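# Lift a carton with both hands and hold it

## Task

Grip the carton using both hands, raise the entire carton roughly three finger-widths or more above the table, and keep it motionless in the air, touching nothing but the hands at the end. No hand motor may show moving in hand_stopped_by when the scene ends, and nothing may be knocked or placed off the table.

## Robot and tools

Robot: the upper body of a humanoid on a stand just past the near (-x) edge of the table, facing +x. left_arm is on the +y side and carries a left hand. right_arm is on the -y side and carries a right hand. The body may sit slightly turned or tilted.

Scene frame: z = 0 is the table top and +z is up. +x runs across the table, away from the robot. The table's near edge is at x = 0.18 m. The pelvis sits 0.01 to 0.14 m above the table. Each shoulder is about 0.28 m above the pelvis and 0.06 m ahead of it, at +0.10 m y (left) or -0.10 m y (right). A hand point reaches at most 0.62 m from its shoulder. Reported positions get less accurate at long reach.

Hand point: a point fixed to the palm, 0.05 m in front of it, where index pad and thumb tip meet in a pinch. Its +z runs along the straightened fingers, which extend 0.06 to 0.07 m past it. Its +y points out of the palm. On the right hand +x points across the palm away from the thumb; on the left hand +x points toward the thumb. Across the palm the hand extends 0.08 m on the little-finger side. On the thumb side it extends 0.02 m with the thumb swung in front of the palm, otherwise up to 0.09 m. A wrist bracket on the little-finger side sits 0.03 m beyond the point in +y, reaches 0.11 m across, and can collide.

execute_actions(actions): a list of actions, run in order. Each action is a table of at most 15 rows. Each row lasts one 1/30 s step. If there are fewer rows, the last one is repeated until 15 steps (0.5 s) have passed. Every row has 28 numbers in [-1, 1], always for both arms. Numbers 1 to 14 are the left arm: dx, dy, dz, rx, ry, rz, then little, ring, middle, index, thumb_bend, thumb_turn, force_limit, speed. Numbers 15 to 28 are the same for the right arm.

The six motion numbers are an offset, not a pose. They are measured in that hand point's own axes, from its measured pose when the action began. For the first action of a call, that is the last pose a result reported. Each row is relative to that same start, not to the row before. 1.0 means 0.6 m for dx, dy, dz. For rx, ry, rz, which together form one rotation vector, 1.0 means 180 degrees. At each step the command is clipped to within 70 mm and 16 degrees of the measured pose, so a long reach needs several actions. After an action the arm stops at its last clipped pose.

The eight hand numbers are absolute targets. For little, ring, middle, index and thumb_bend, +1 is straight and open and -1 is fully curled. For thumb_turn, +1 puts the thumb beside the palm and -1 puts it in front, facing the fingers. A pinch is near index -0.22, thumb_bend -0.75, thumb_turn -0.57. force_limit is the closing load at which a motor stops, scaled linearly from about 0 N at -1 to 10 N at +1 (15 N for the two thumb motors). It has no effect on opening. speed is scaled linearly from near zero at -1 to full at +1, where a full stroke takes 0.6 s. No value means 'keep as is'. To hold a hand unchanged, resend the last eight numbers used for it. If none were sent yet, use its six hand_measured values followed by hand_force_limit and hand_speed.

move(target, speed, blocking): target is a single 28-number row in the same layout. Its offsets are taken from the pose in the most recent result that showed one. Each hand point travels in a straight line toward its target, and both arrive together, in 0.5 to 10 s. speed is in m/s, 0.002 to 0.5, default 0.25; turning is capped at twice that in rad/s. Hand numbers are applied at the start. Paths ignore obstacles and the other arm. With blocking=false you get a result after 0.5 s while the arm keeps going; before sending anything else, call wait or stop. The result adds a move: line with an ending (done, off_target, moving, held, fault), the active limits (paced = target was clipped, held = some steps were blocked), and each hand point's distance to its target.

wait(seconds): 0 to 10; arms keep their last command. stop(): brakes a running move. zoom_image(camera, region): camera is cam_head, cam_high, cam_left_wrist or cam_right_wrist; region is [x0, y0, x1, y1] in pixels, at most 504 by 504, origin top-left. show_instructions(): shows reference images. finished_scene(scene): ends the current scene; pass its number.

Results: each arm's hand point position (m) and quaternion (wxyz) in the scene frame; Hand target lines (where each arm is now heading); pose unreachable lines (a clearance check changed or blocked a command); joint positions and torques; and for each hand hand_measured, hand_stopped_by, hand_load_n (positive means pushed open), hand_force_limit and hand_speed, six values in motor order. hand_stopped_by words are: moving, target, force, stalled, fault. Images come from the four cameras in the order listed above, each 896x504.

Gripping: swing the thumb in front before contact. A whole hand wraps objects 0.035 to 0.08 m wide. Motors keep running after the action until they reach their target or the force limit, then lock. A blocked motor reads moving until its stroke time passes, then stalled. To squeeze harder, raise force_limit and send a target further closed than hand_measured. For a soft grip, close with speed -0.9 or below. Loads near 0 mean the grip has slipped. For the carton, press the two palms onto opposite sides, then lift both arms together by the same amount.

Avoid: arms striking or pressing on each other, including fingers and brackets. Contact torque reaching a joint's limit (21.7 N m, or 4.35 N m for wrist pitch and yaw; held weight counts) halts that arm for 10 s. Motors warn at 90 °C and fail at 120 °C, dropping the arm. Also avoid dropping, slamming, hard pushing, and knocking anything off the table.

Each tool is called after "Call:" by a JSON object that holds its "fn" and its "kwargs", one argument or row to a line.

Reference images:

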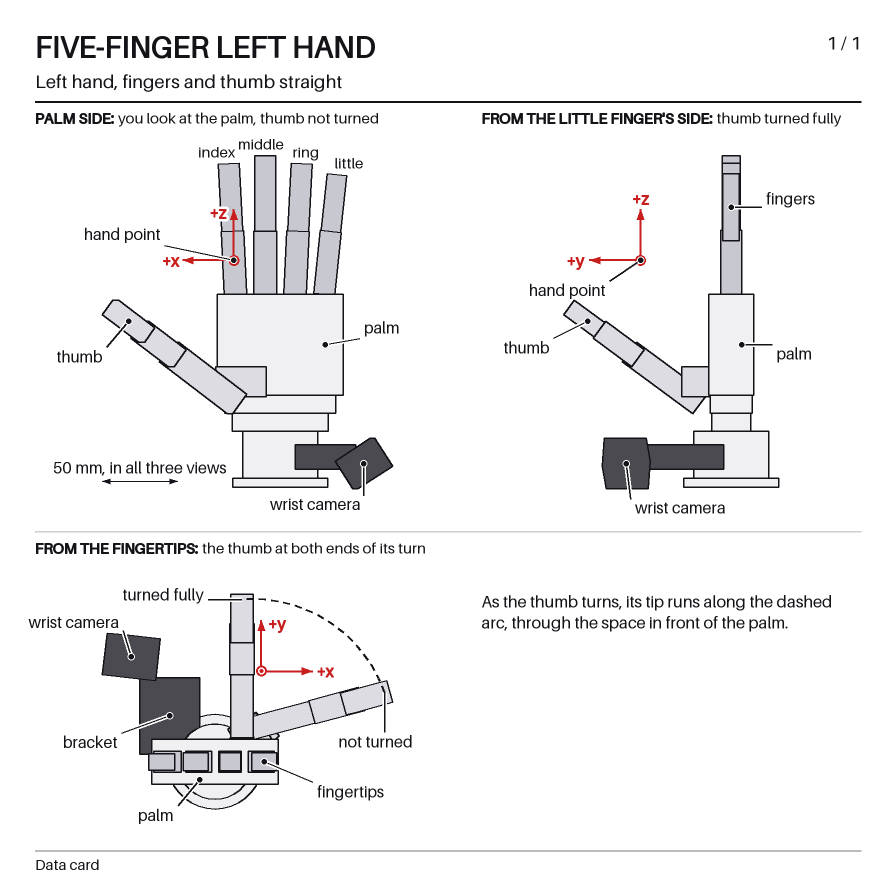

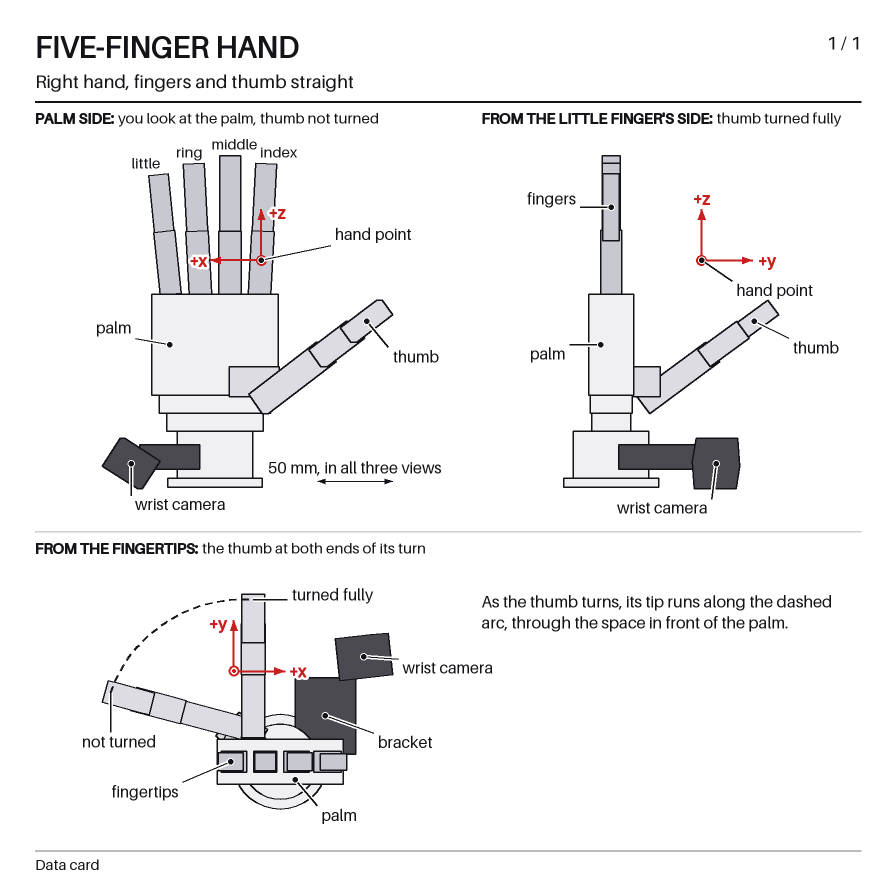

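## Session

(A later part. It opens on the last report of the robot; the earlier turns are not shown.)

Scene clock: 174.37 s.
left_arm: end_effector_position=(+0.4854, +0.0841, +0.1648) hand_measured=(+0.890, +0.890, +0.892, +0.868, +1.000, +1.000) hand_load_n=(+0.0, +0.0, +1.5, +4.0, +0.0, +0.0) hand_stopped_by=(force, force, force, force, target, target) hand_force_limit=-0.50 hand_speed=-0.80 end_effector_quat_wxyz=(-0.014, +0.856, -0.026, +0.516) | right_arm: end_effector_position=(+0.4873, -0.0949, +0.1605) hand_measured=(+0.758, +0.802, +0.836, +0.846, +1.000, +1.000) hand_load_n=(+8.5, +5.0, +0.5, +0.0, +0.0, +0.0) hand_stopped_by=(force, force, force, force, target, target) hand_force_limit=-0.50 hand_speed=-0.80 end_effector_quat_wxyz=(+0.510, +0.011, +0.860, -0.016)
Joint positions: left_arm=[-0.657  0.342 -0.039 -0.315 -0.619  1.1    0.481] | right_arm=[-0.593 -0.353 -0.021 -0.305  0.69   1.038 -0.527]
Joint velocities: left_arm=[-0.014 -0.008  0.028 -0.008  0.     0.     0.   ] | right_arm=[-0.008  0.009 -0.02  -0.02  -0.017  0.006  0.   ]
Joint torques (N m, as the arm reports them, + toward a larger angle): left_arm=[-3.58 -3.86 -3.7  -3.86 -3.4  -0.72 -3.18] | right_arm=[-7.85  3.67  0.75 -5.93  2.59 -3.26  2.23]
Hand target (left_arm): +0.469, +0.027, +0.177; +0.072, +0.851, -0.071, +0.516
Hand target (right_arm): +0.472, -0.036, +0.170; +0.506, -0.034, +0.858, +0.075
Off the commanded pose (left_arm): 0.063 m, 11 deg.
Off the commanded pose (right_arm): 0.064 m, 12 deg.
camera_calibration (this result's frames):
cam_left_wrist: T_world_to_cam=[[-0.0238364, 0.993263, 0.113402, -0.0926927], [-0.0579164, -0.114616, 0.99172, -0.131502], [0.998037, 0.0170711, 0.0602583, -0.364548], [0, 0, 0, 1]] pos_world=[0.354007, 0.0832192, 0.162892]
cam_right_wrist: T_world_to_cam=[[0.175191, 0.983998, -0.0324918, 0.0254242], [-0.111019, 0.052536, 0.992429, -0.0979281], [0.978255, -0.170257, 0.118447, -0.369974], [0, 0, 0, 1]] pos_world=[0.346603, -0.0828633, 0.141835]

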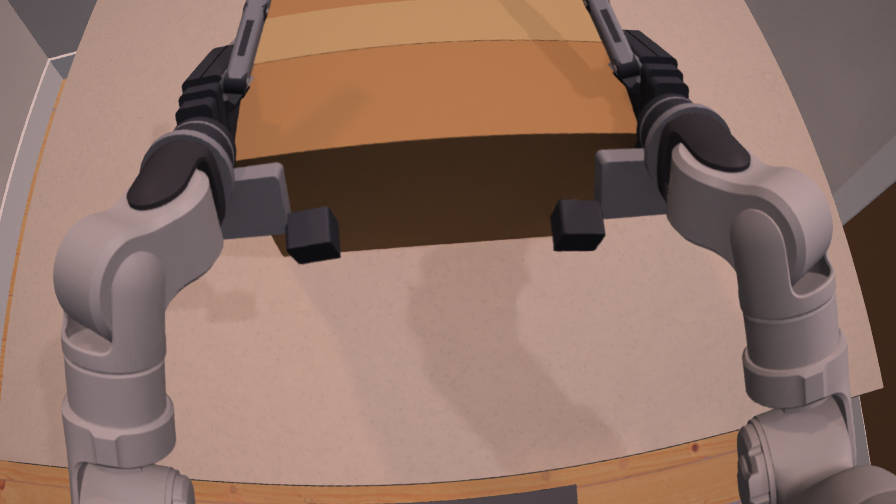

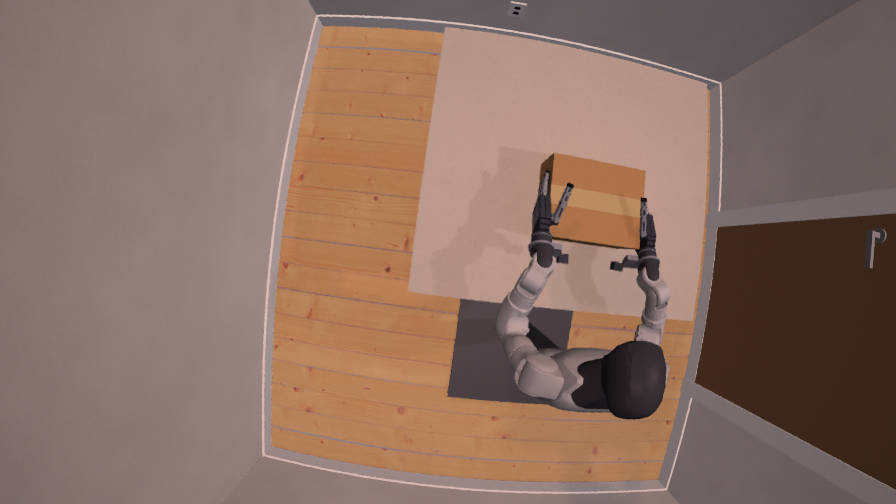

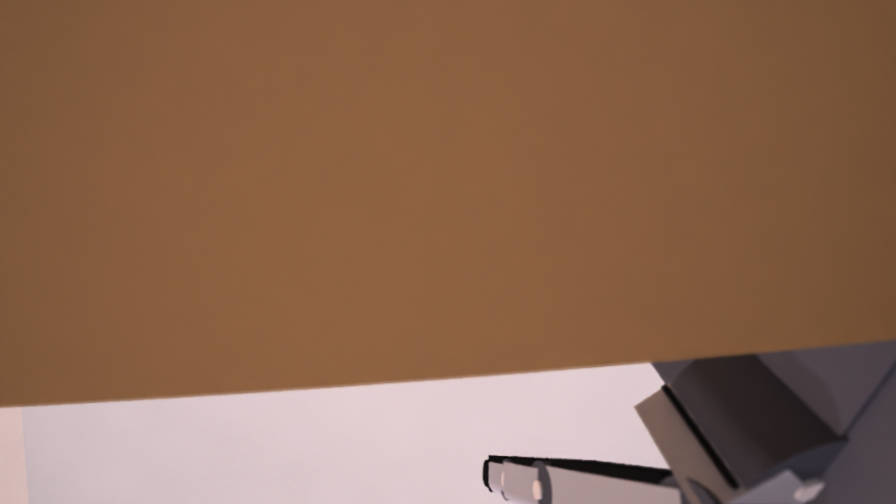

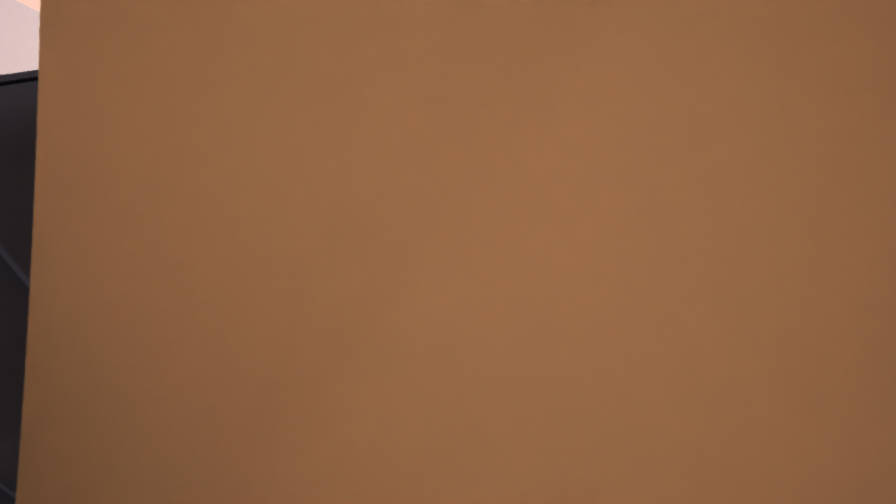

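Call:
{"fn": "execute_actions", "kwargs": {
  "actions": [
    [[0.035,0.097,-0.045,-0.06,0,-0.025,0.3,0.3,0.3,0.3,1,1,-0.5,-0.8,-0.02,0.098,-0.036,-0.06,0,0.005,0.3,0.3,0.3,0.3,1,1,-0.5,-0.8]]
  ]
}}

Scene clock: 178.40 s.
left_arm: end_effector_position=(+0.4830, +0.0884, +0.1843) hand_measured=(+0.892, +0.890, +0.890, +0.868, +1.000, +1.000) hand_load_n=(+7.0, +0.5, +0.0, +0.0, +0.0, +0.0) hand_stopped_by=(force, force, force, force, target, target) hand_force_limit=-0.50 hand_speed=-0.80 end_effector_quat_wxyz=(-0.003, +0.858, +0.008, +0.514) | right_arm: end_effector_position=(+0.4873, -0.0945, +0.1750) hand_measured=(+0.758, +0.802, +0.836, +0.846, +1.000, +1.000) hand_load_n=(+6.0, +0.5, +0.0, +0.0, +0.0, +0.0) hand_stopped_by=(force, force, force, force, target, target) hand_force_limit=-0.50 hand_speed=-0.80 end_effector_quat_wxyz=(+0.513, +0.014, +0.858, -0.016)
Joint positions: left_arm=[-0.69   0.269  0.069 -0.397 -0.671  1.238  0.561] | right_arm=[-0.628 -0.327 -0.07  -0.355  0.703  1.131 -0.556]
Joint velocities: left_arm=[ 0.026 -0.028  0.009 -0.009  0.002  0.047  0.   ] | right_arm=[ 0.028  0.031 -0.003  0.002  0.     0.035  0.011]
Joint torques (N m, as the arm reports them, + toward a larger angle): left_arm=[-5.14 -4.65 -2.87 -4.62 -4.72 -2.02 -3.51] | right_arm=[-6.33  3.67  2.02 -4.34  2.25 -2.27  1.9 ]
Hand target (left_arm): +0.468, +0.031, +0.198; +0.085, +0.852, -0.040, +0.515
Hand target (right_arm): +0.473, -0.038, +0.181; +0.508, -0.029, +0.858, +0.070
Off the commanded pose (left_arm): 0.066 m, 12 deg.
Off the commanded pose (right_arm): 0.060 m, 11 deg.
camera_calibration (this result's frames):
cam_left_wrist: T_world_to_cam=[[-0.0707432, 0.995654, 0.0605662, -0.0671001], [-0.0487895, -0.0640994, 0.99675, -0.160261], [0.996301, 0.0675583, 0.053112, -0.365788], [0, 0, 0, 1]] pos_world=[0.351869, 0.0812479, 0.183232]
cam_right_wrist: T_world_to_cam=[[0.182033, 0.982883, -0.0283621, 0.0213398], [-0.117142, 0.0503156, 0.99184, -0.109524], [0.97629, -0.177225, 0.124296, -0.372384], [0, 0, 0, 1]] pos_world=[0.346841, -0.0814598, 0.155521]

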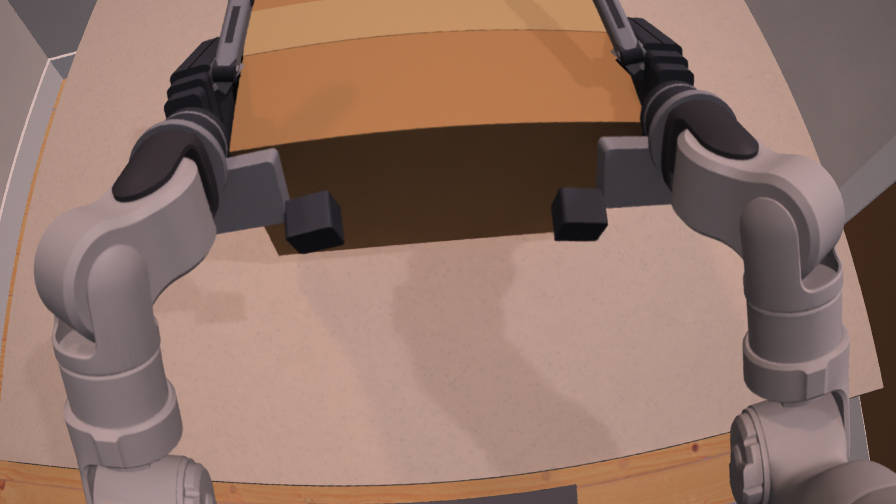

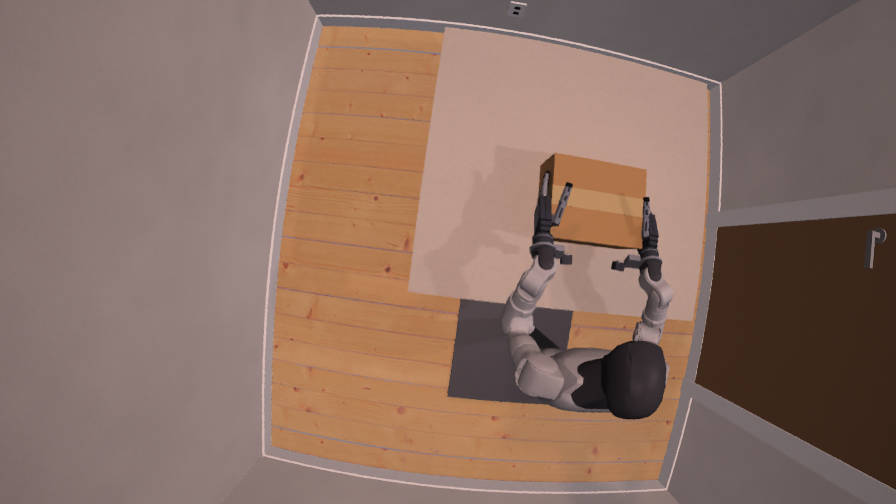

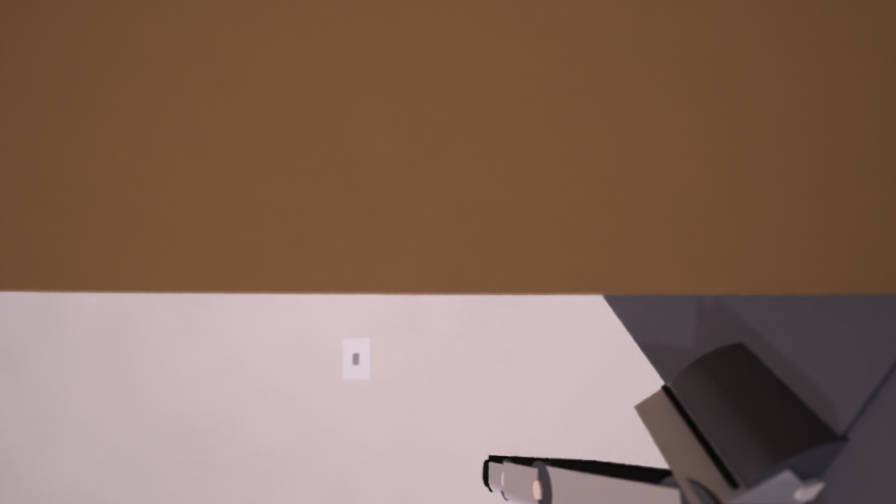

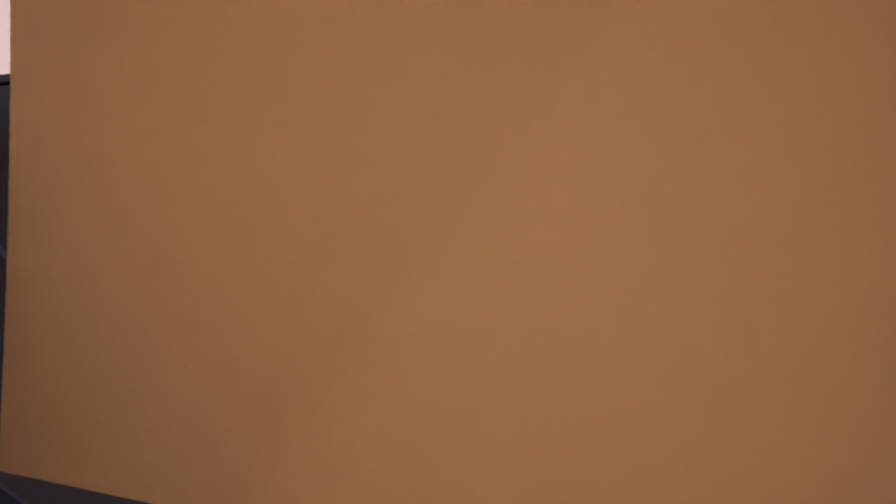

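Call:
{"fn": "execute_actions", "kwargs": {
  "actions": [
    [[0.022,0.095,-0.04,-0.06,0.008,-0.01,0.25,0.25,0.25,0.25,1,1,-0.5,-0.8,-0.024,0.097,-0.038,-0.06,-0.008,0.005,0.25,0.25,0.25,0.25,1,1,-0.5,-0.8]]
  ]
}}

Call:
{"fn": "execute_actions", "kwargs": {
  "actions": [
    [[0.022,0.095,-0.04,-0.06,0.008,-0.01,0.25,0.25,0.25,0.25,1,1,-0.5,-0.8,-0.024,0.097,-0.038,-0.06,-0.008,0.005,0.25,0.25,0.25,0.25,1,1,-0.5,-0.8]]
  ]
}}

Scene clock: 181.37 s.
left_arm: end_effector_position=(+0.4817, +0.0927, +0.2009) hand_measured=(+0.890, +0.870, +0.848, +0.794, +1.000, +1.000) hand_load_n=(+2.5, +1.0, +1.5, +4.0, +0.0, +0.0) hand_stopped_by=(force, force, force, force, target, target) hand_force_limit=-0.50 hand_speed=-0.80 end_effector_quat_wxyz=(+0.001, +0.849, +0.027, +0.528) | right_arm: end_effector_position=(+0.4875, -0.0948, +0.1923) hand_measured=(+0.758, +0.782, +0.804, +0.782, +1.000, +1.000) hand_load_n=(+2.5, +1.5, +0.5, +3.5, +0.0, +0.0) hand_stopped_by=(force, force, force, force, target, target) hand_force_limit=-0.50 hand_speed=-0.80 end_effector_quat_wxyz=(+0.526, +0.022, +0.850, -0.015)
Joint positions: left_arm=[-0.699  0.231  0.122 -0.458 -0.677  1.284  0.587] | right_arm=[-0.651 -0.299 -0.111 -0.408  0.701  1.185 -0.576]
Joint velocities: left_arm=[ 0.017 -0.025  0.     0.006 -0.003  0.018  0.   ] | right_arm=[ 0.011  0.015 -0.009 -0.005 -0.014  0.02   0.005]
Joint torques (N m, as the arm reports them, + toward a larger angle): left_arm=[-4.72 -4.52 -3.93 -4.4  -4.6  -1.7  -3.58] | right_arm=[-6.26  3.47  1.74 -4.08  2.53 -2.1   1.94]
Hand target (left_arm): +0.467, +0.036, +0.212; +0.084, +0.846, -0.026, +0.526
Hand target (right_arm): +0.473, -0.039, +0.199; +0.521, -0.026, +0.850, +0.069
Off the commanded pose (left_arm): 0.063 m, 11 deg.
Off the commanded pose (right_arm): 0.061 m, 11 deg.
camera_calibration (this result's frames):
cam_left_wrist: T_world_to_cam=[[-0.0995545, 0.99453, 0.0315939, -0.0526183], [-0.0791034, -0.0395616, 0.996081, -0.164182], [0.991883, 0.0966652, 0.0826093, -0.372092], [0, 0, 0, 1]] pos_world=[0.350846, 0.0818035, 0.19594]
cam_right_wrist: T_world_to_cam=[[0.19448, 0.980804, -0.0141453, 0.0130307], [-0.147773, 0.0435514, 0.988062, -0.111626], [0.969712, -0.190068, 0.153406, -0.378415], [0, 0, 0, 1]] pos_world=[0.347924, -0.0798438, 0.168529]

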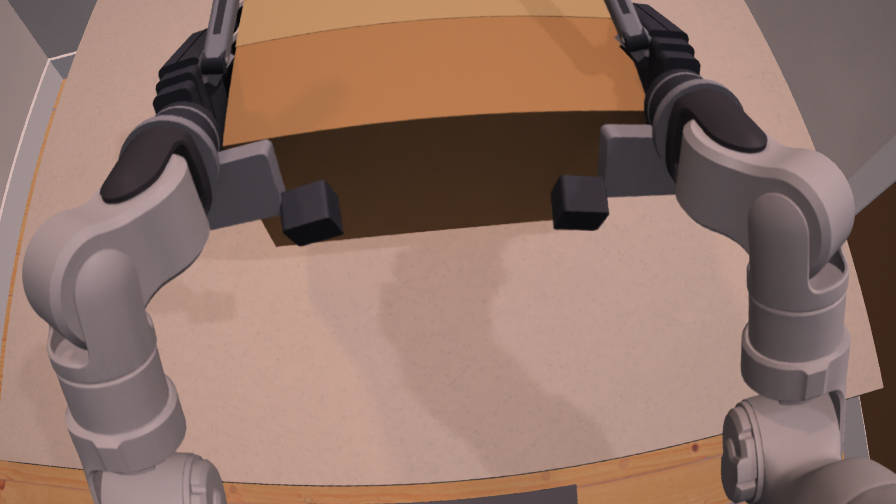

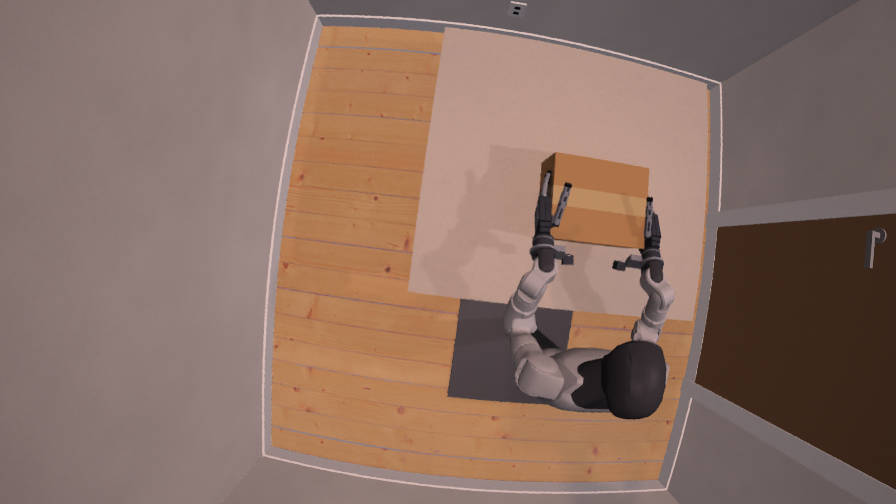

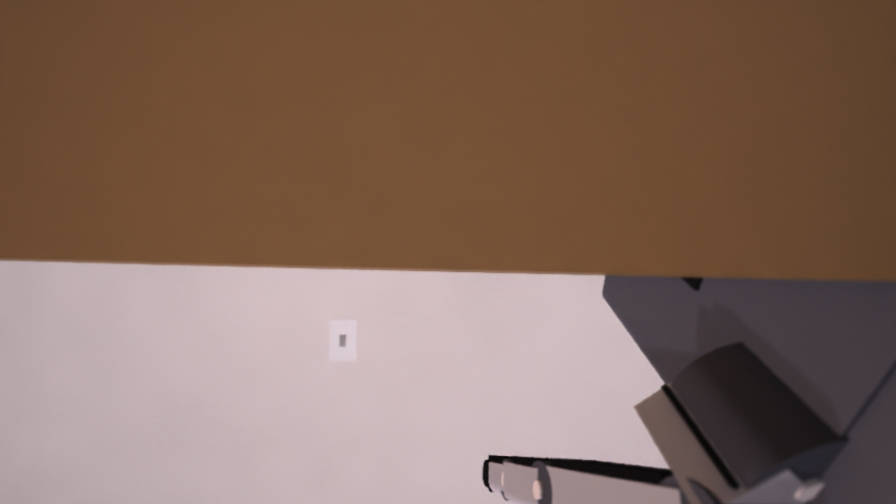

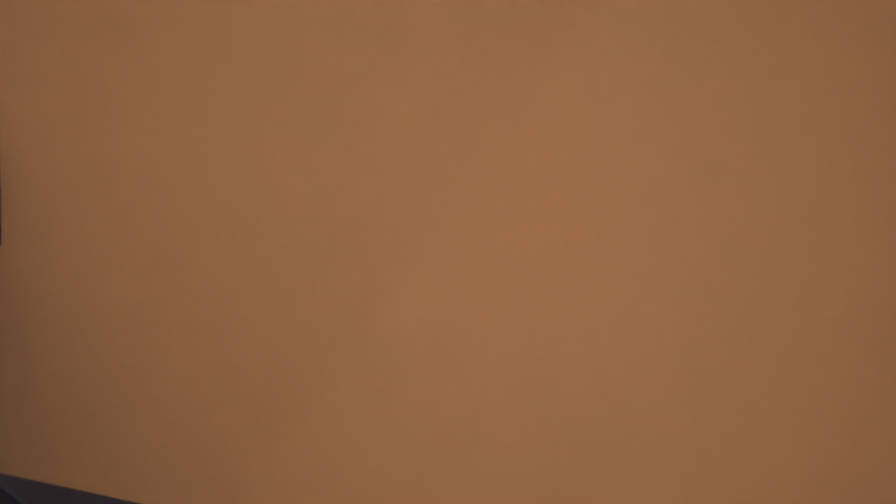

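Scene clock: 181.87 s.
left_arm: end_effector_position=(+0.4794, +0.0936, +0.2234) hand_measured=(+0.890, +0.870, +0.848, +0.792, +1.000, +1.000) hand_load_n=(+0.0, +0.0, +0.0, +0.0, +0.0, +0.0) hand_stopped_by=(force, force, force, force, target, target) hand_force_limit=-0.50 hand_speed=-0.80 end_effector_quat_wxyz=(+0.012, +0.836, +0.042, +0.547) | right_arm: end_effector_position=(+0.4875, -0.0978, +0.2103) hand_measured=(+0.758, +0.782, +0.804, +0.782, +1.000, +1.000) hand_load_n=(+0.5, +2.0, +1.0, +0.0, +0.0, +0.0) hand_stopped_by=(force, force, force, force, target, target) hand_force_limit=-0.50 hand_speed=-0.80 end_effector_quat_wxyz=(+0.540, +0.032, +0.841, -0.017)
Joint positions: left_arm=[-0.72   0.19   0.176 -0.529 -0.684  1.332  0.605] | right_arm=[-0.677 -0.269 -0.159 -0.463  0.692  1.244 -0.59 ]
Joint velocities: left_arm=[-0.066  0.005  0.006 -0.006 -0.011  0.     0.   ] | right_arm=[-0.023  0.009 -0.046 -0.032 -0.021  0.     0.029]
Joint torques (N m, as the arm reports them, + toward a larger angle): left_arm=[-4.42 -4.6  -4.3  -3.29 -4.13 -1.63 -3.04] | right_arm=[-6.67  4.22  2.89 -3.59  2.44 -2.02  1.81]
Hand target (left_arm): +0.466, +0.040, +0.229; +0.088, +0.836, -0.008, +0.541
Hand target (right_arm): +0.473, -0.039, +0.216; +0.535, -0.020, +0.842, +0.069
Off the commanded pose (left_arm): 0.059 m, 11 deg.
Off the commanded pose (right_arm): 0.063 m, 11 deg.
camera_calibration (this result's frames):
cam_left_wrist: T_world_to_cam=[[-0.115486, 0.993289, -0.00626126, -0.0382924], [-0.126695, -0.00847775, 0.991906, -0.165879], [0.985196, 0.115344, 0.126824, -0.380171], [0, 0, 0, 1]] pos_world=[0.349105, 0.0804798, 0.212511]
cam_right_wrist: T_world_to_cam=[[0.212015, 0.977266, -0.000240946, 0.00445248], [-0.179926, 0.0392766, 0.982896, -0.112948], [0.960561, -0.208345, 0.184162, -0.385498], [0, 0, 0, 1]] pos_world=[0.349028, -0.0802317, 0.182012]

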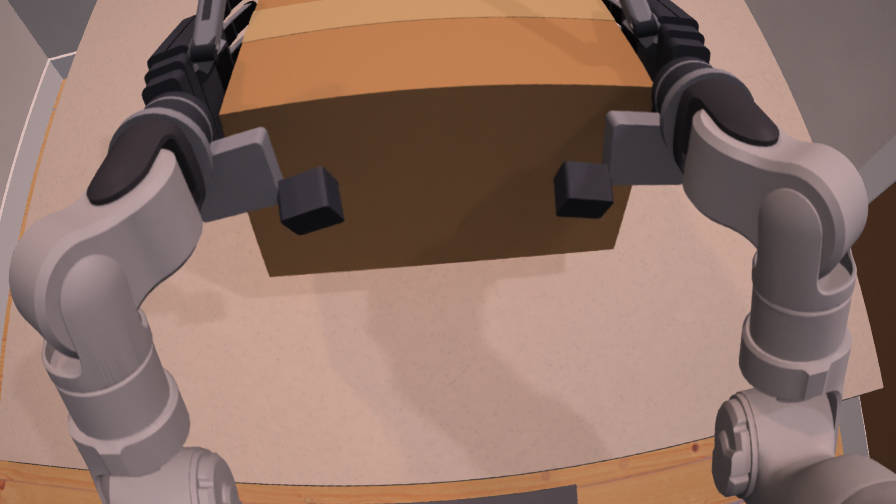

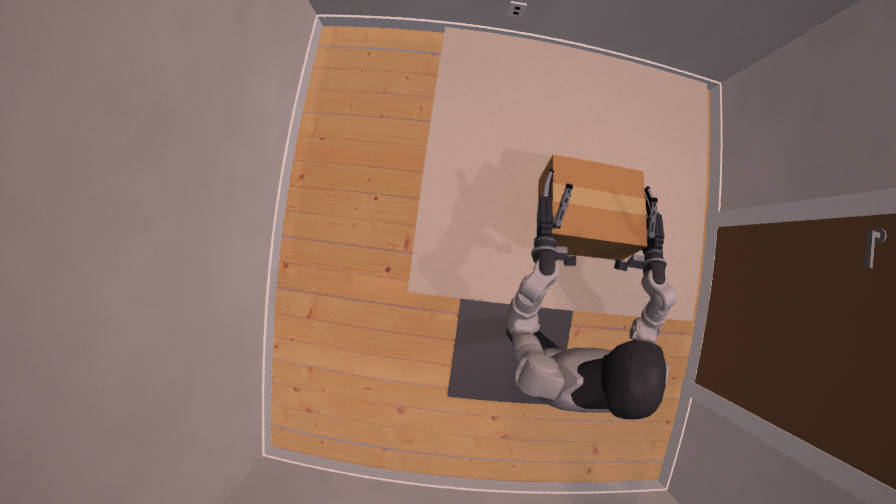

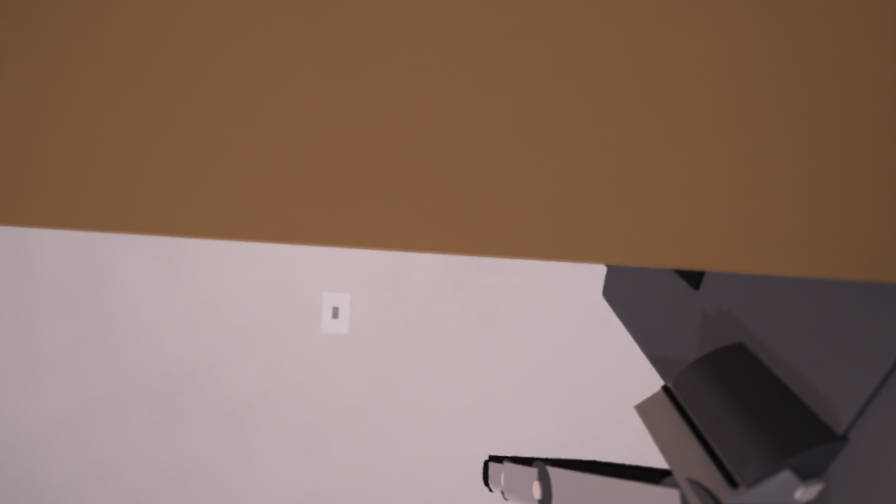

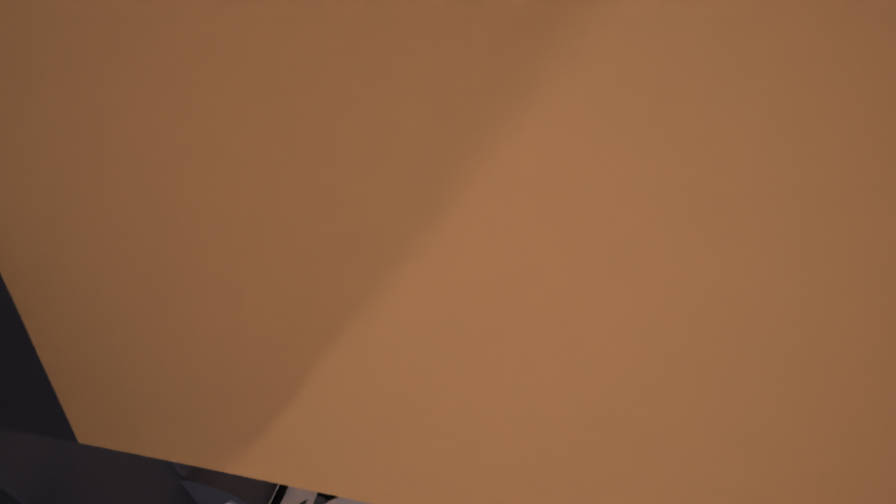

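Call:
{"fn": "execute_actions", "kwargs": {
  "actions": [
    [[0.02,0.095,-0.04,-0.06,0.01,0.01,0.2,0.2,0.2,0.2,1,1,-0.5,-0.8,-0.024,0.097,-0.038,-0.06,-0.01,-0.008,0.2,0.2,0.2,0.2,1,1,-0.5,-0.8]]
  ]
}}

Scene clock: 185.13 s.
left_arm: end_effector_position=(+0.4769, +0.0952, +0.2419) hand_measured=(+0.870, +0.840, +0.828, +0.660, +1.000, +1.000) hand_load_n=(+3.0, +3.5, +1.5, +0.0, +0.0, +0.0) hand_stopped_by=(force, force, force, moving, target, target) hand_force_limit=-0.50 hand_speed=-0.80 end_effector_quat_wxyz=(+0.003, +0.824, +0.034, +0.565) | right_arm: end_effector_position=(+0.4874, -0.0943, +0.2304) hand_measured=(+0.726, +0.772, +0.796, +0.650, +1.000, +1.000) hand_load_n=(+4.0, +1.5, +1.5, +0.0, +0.0, +0.0) hand_stopped_by=(force, force, force, moving, target, target) hand_force_limit=-0.50 hand_speed=-0.80 end_effector_quat_wxyz=(+0.557, +0.022, +0.830, -0.022)
Joint positions: left_arm=[-0.754  0.193  0.199 -0.585 -0.684  1.392  0.61 ] | right_arm=[-0.722 -0.262 -0.176 -0.51   0.681  1.305 -0.594]
Joint velocities: left_arm=[0.005 0.    0.    0.012 0.014 0.027 0.   ] | right_arm=[ 0.009  0.012 -0.011 -0.003 -0.025  0.024  0.016]
Joint torques (N m, as the arm reports them, + toward a larger angle): left_arm=[-4.49 -3.68 -3.58 -3.83 -5.11 -1.86 -3.29] | right_arm=[-6.3   3.    2.11 -3.58  2.65 -2.2   1.77]
Hand target (left_arm): +0.463, +0.042, +0.251; +0.080, +0.821, -0.021, +0.565
Hand target (right_arm): +0.473, -0.041, +0.234; +0.553, -0.029, +0.831, +0.057
Off the commanded pose (left_arm): 0.059 m, 11 deg.
Off the commanded pose (right_arm): 0.056 m, 11 deg.
camera_calibration (this result's frames):
cam_left_wrist: T_world_to_cam=[[-0.113149, 0.99348, 0.01399, -0.0460525], [-0.167248, -0.0329239, 0.985365, -0.161263], [0.979401, 0.109153, 0.169883, -0.387325], [0, 0, 0, 1]] pos_world=[0.347164, 0.0827205, 0.225347]
cam_right_wrist: T_world_to_cam=[[0.201785, 0.97935, -0.0124892, 0.00900845], [-0.219956, 0.0577382, 0.9738, -0.109469], [0.954412, -0.193751, 0.227065, -0.393924], [0, 0, 0, 1]] pos_world=[0.350069, -0.078825, 0.19616]

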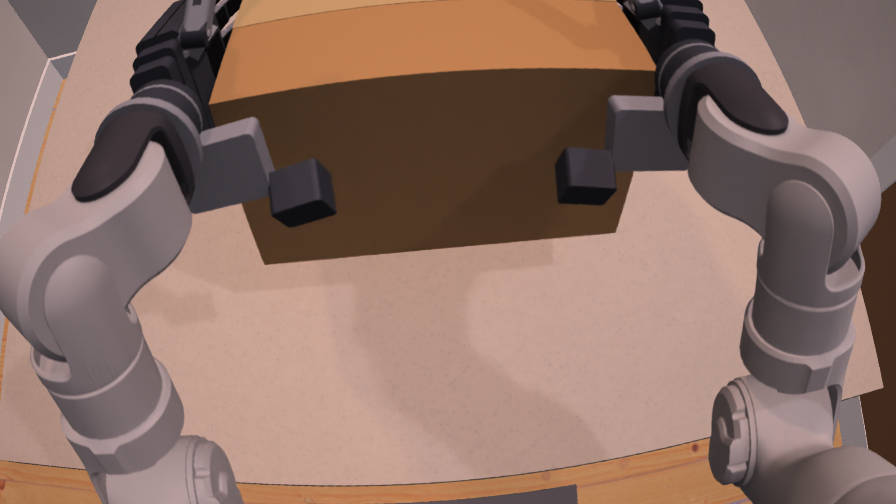

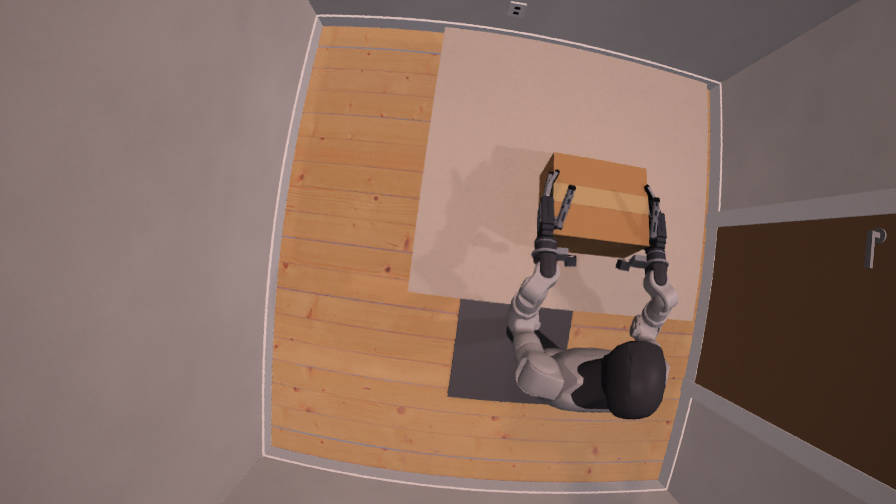

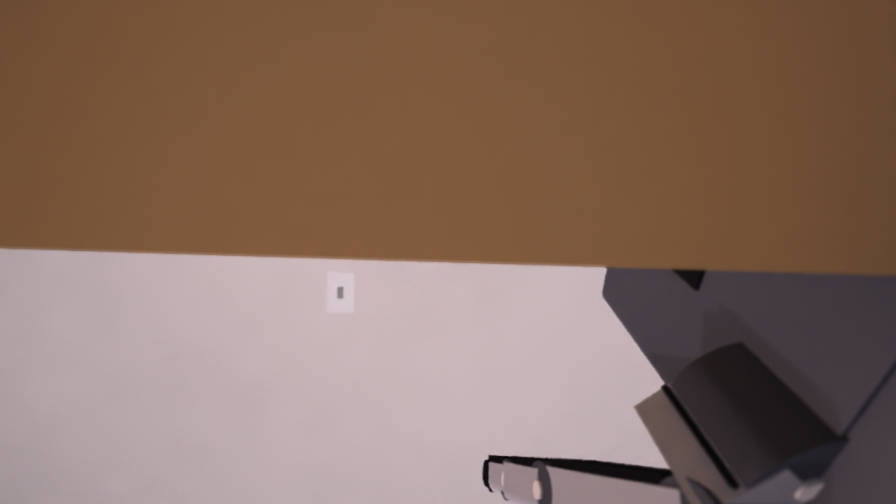

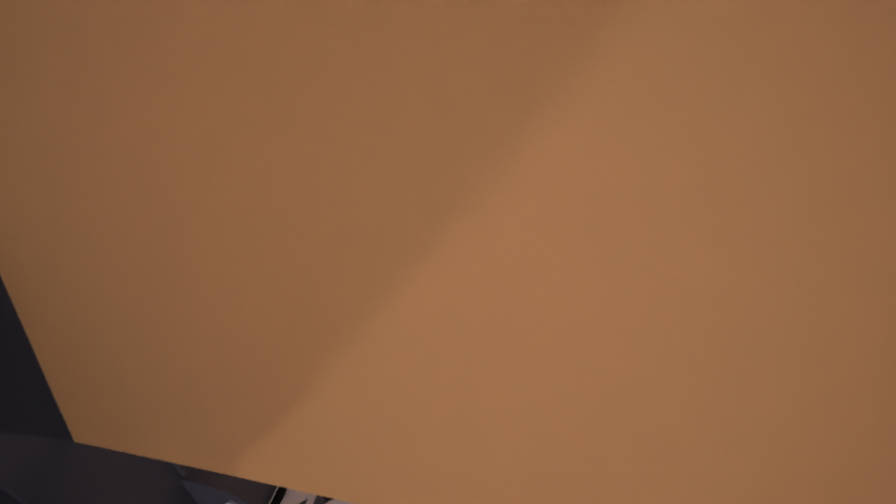

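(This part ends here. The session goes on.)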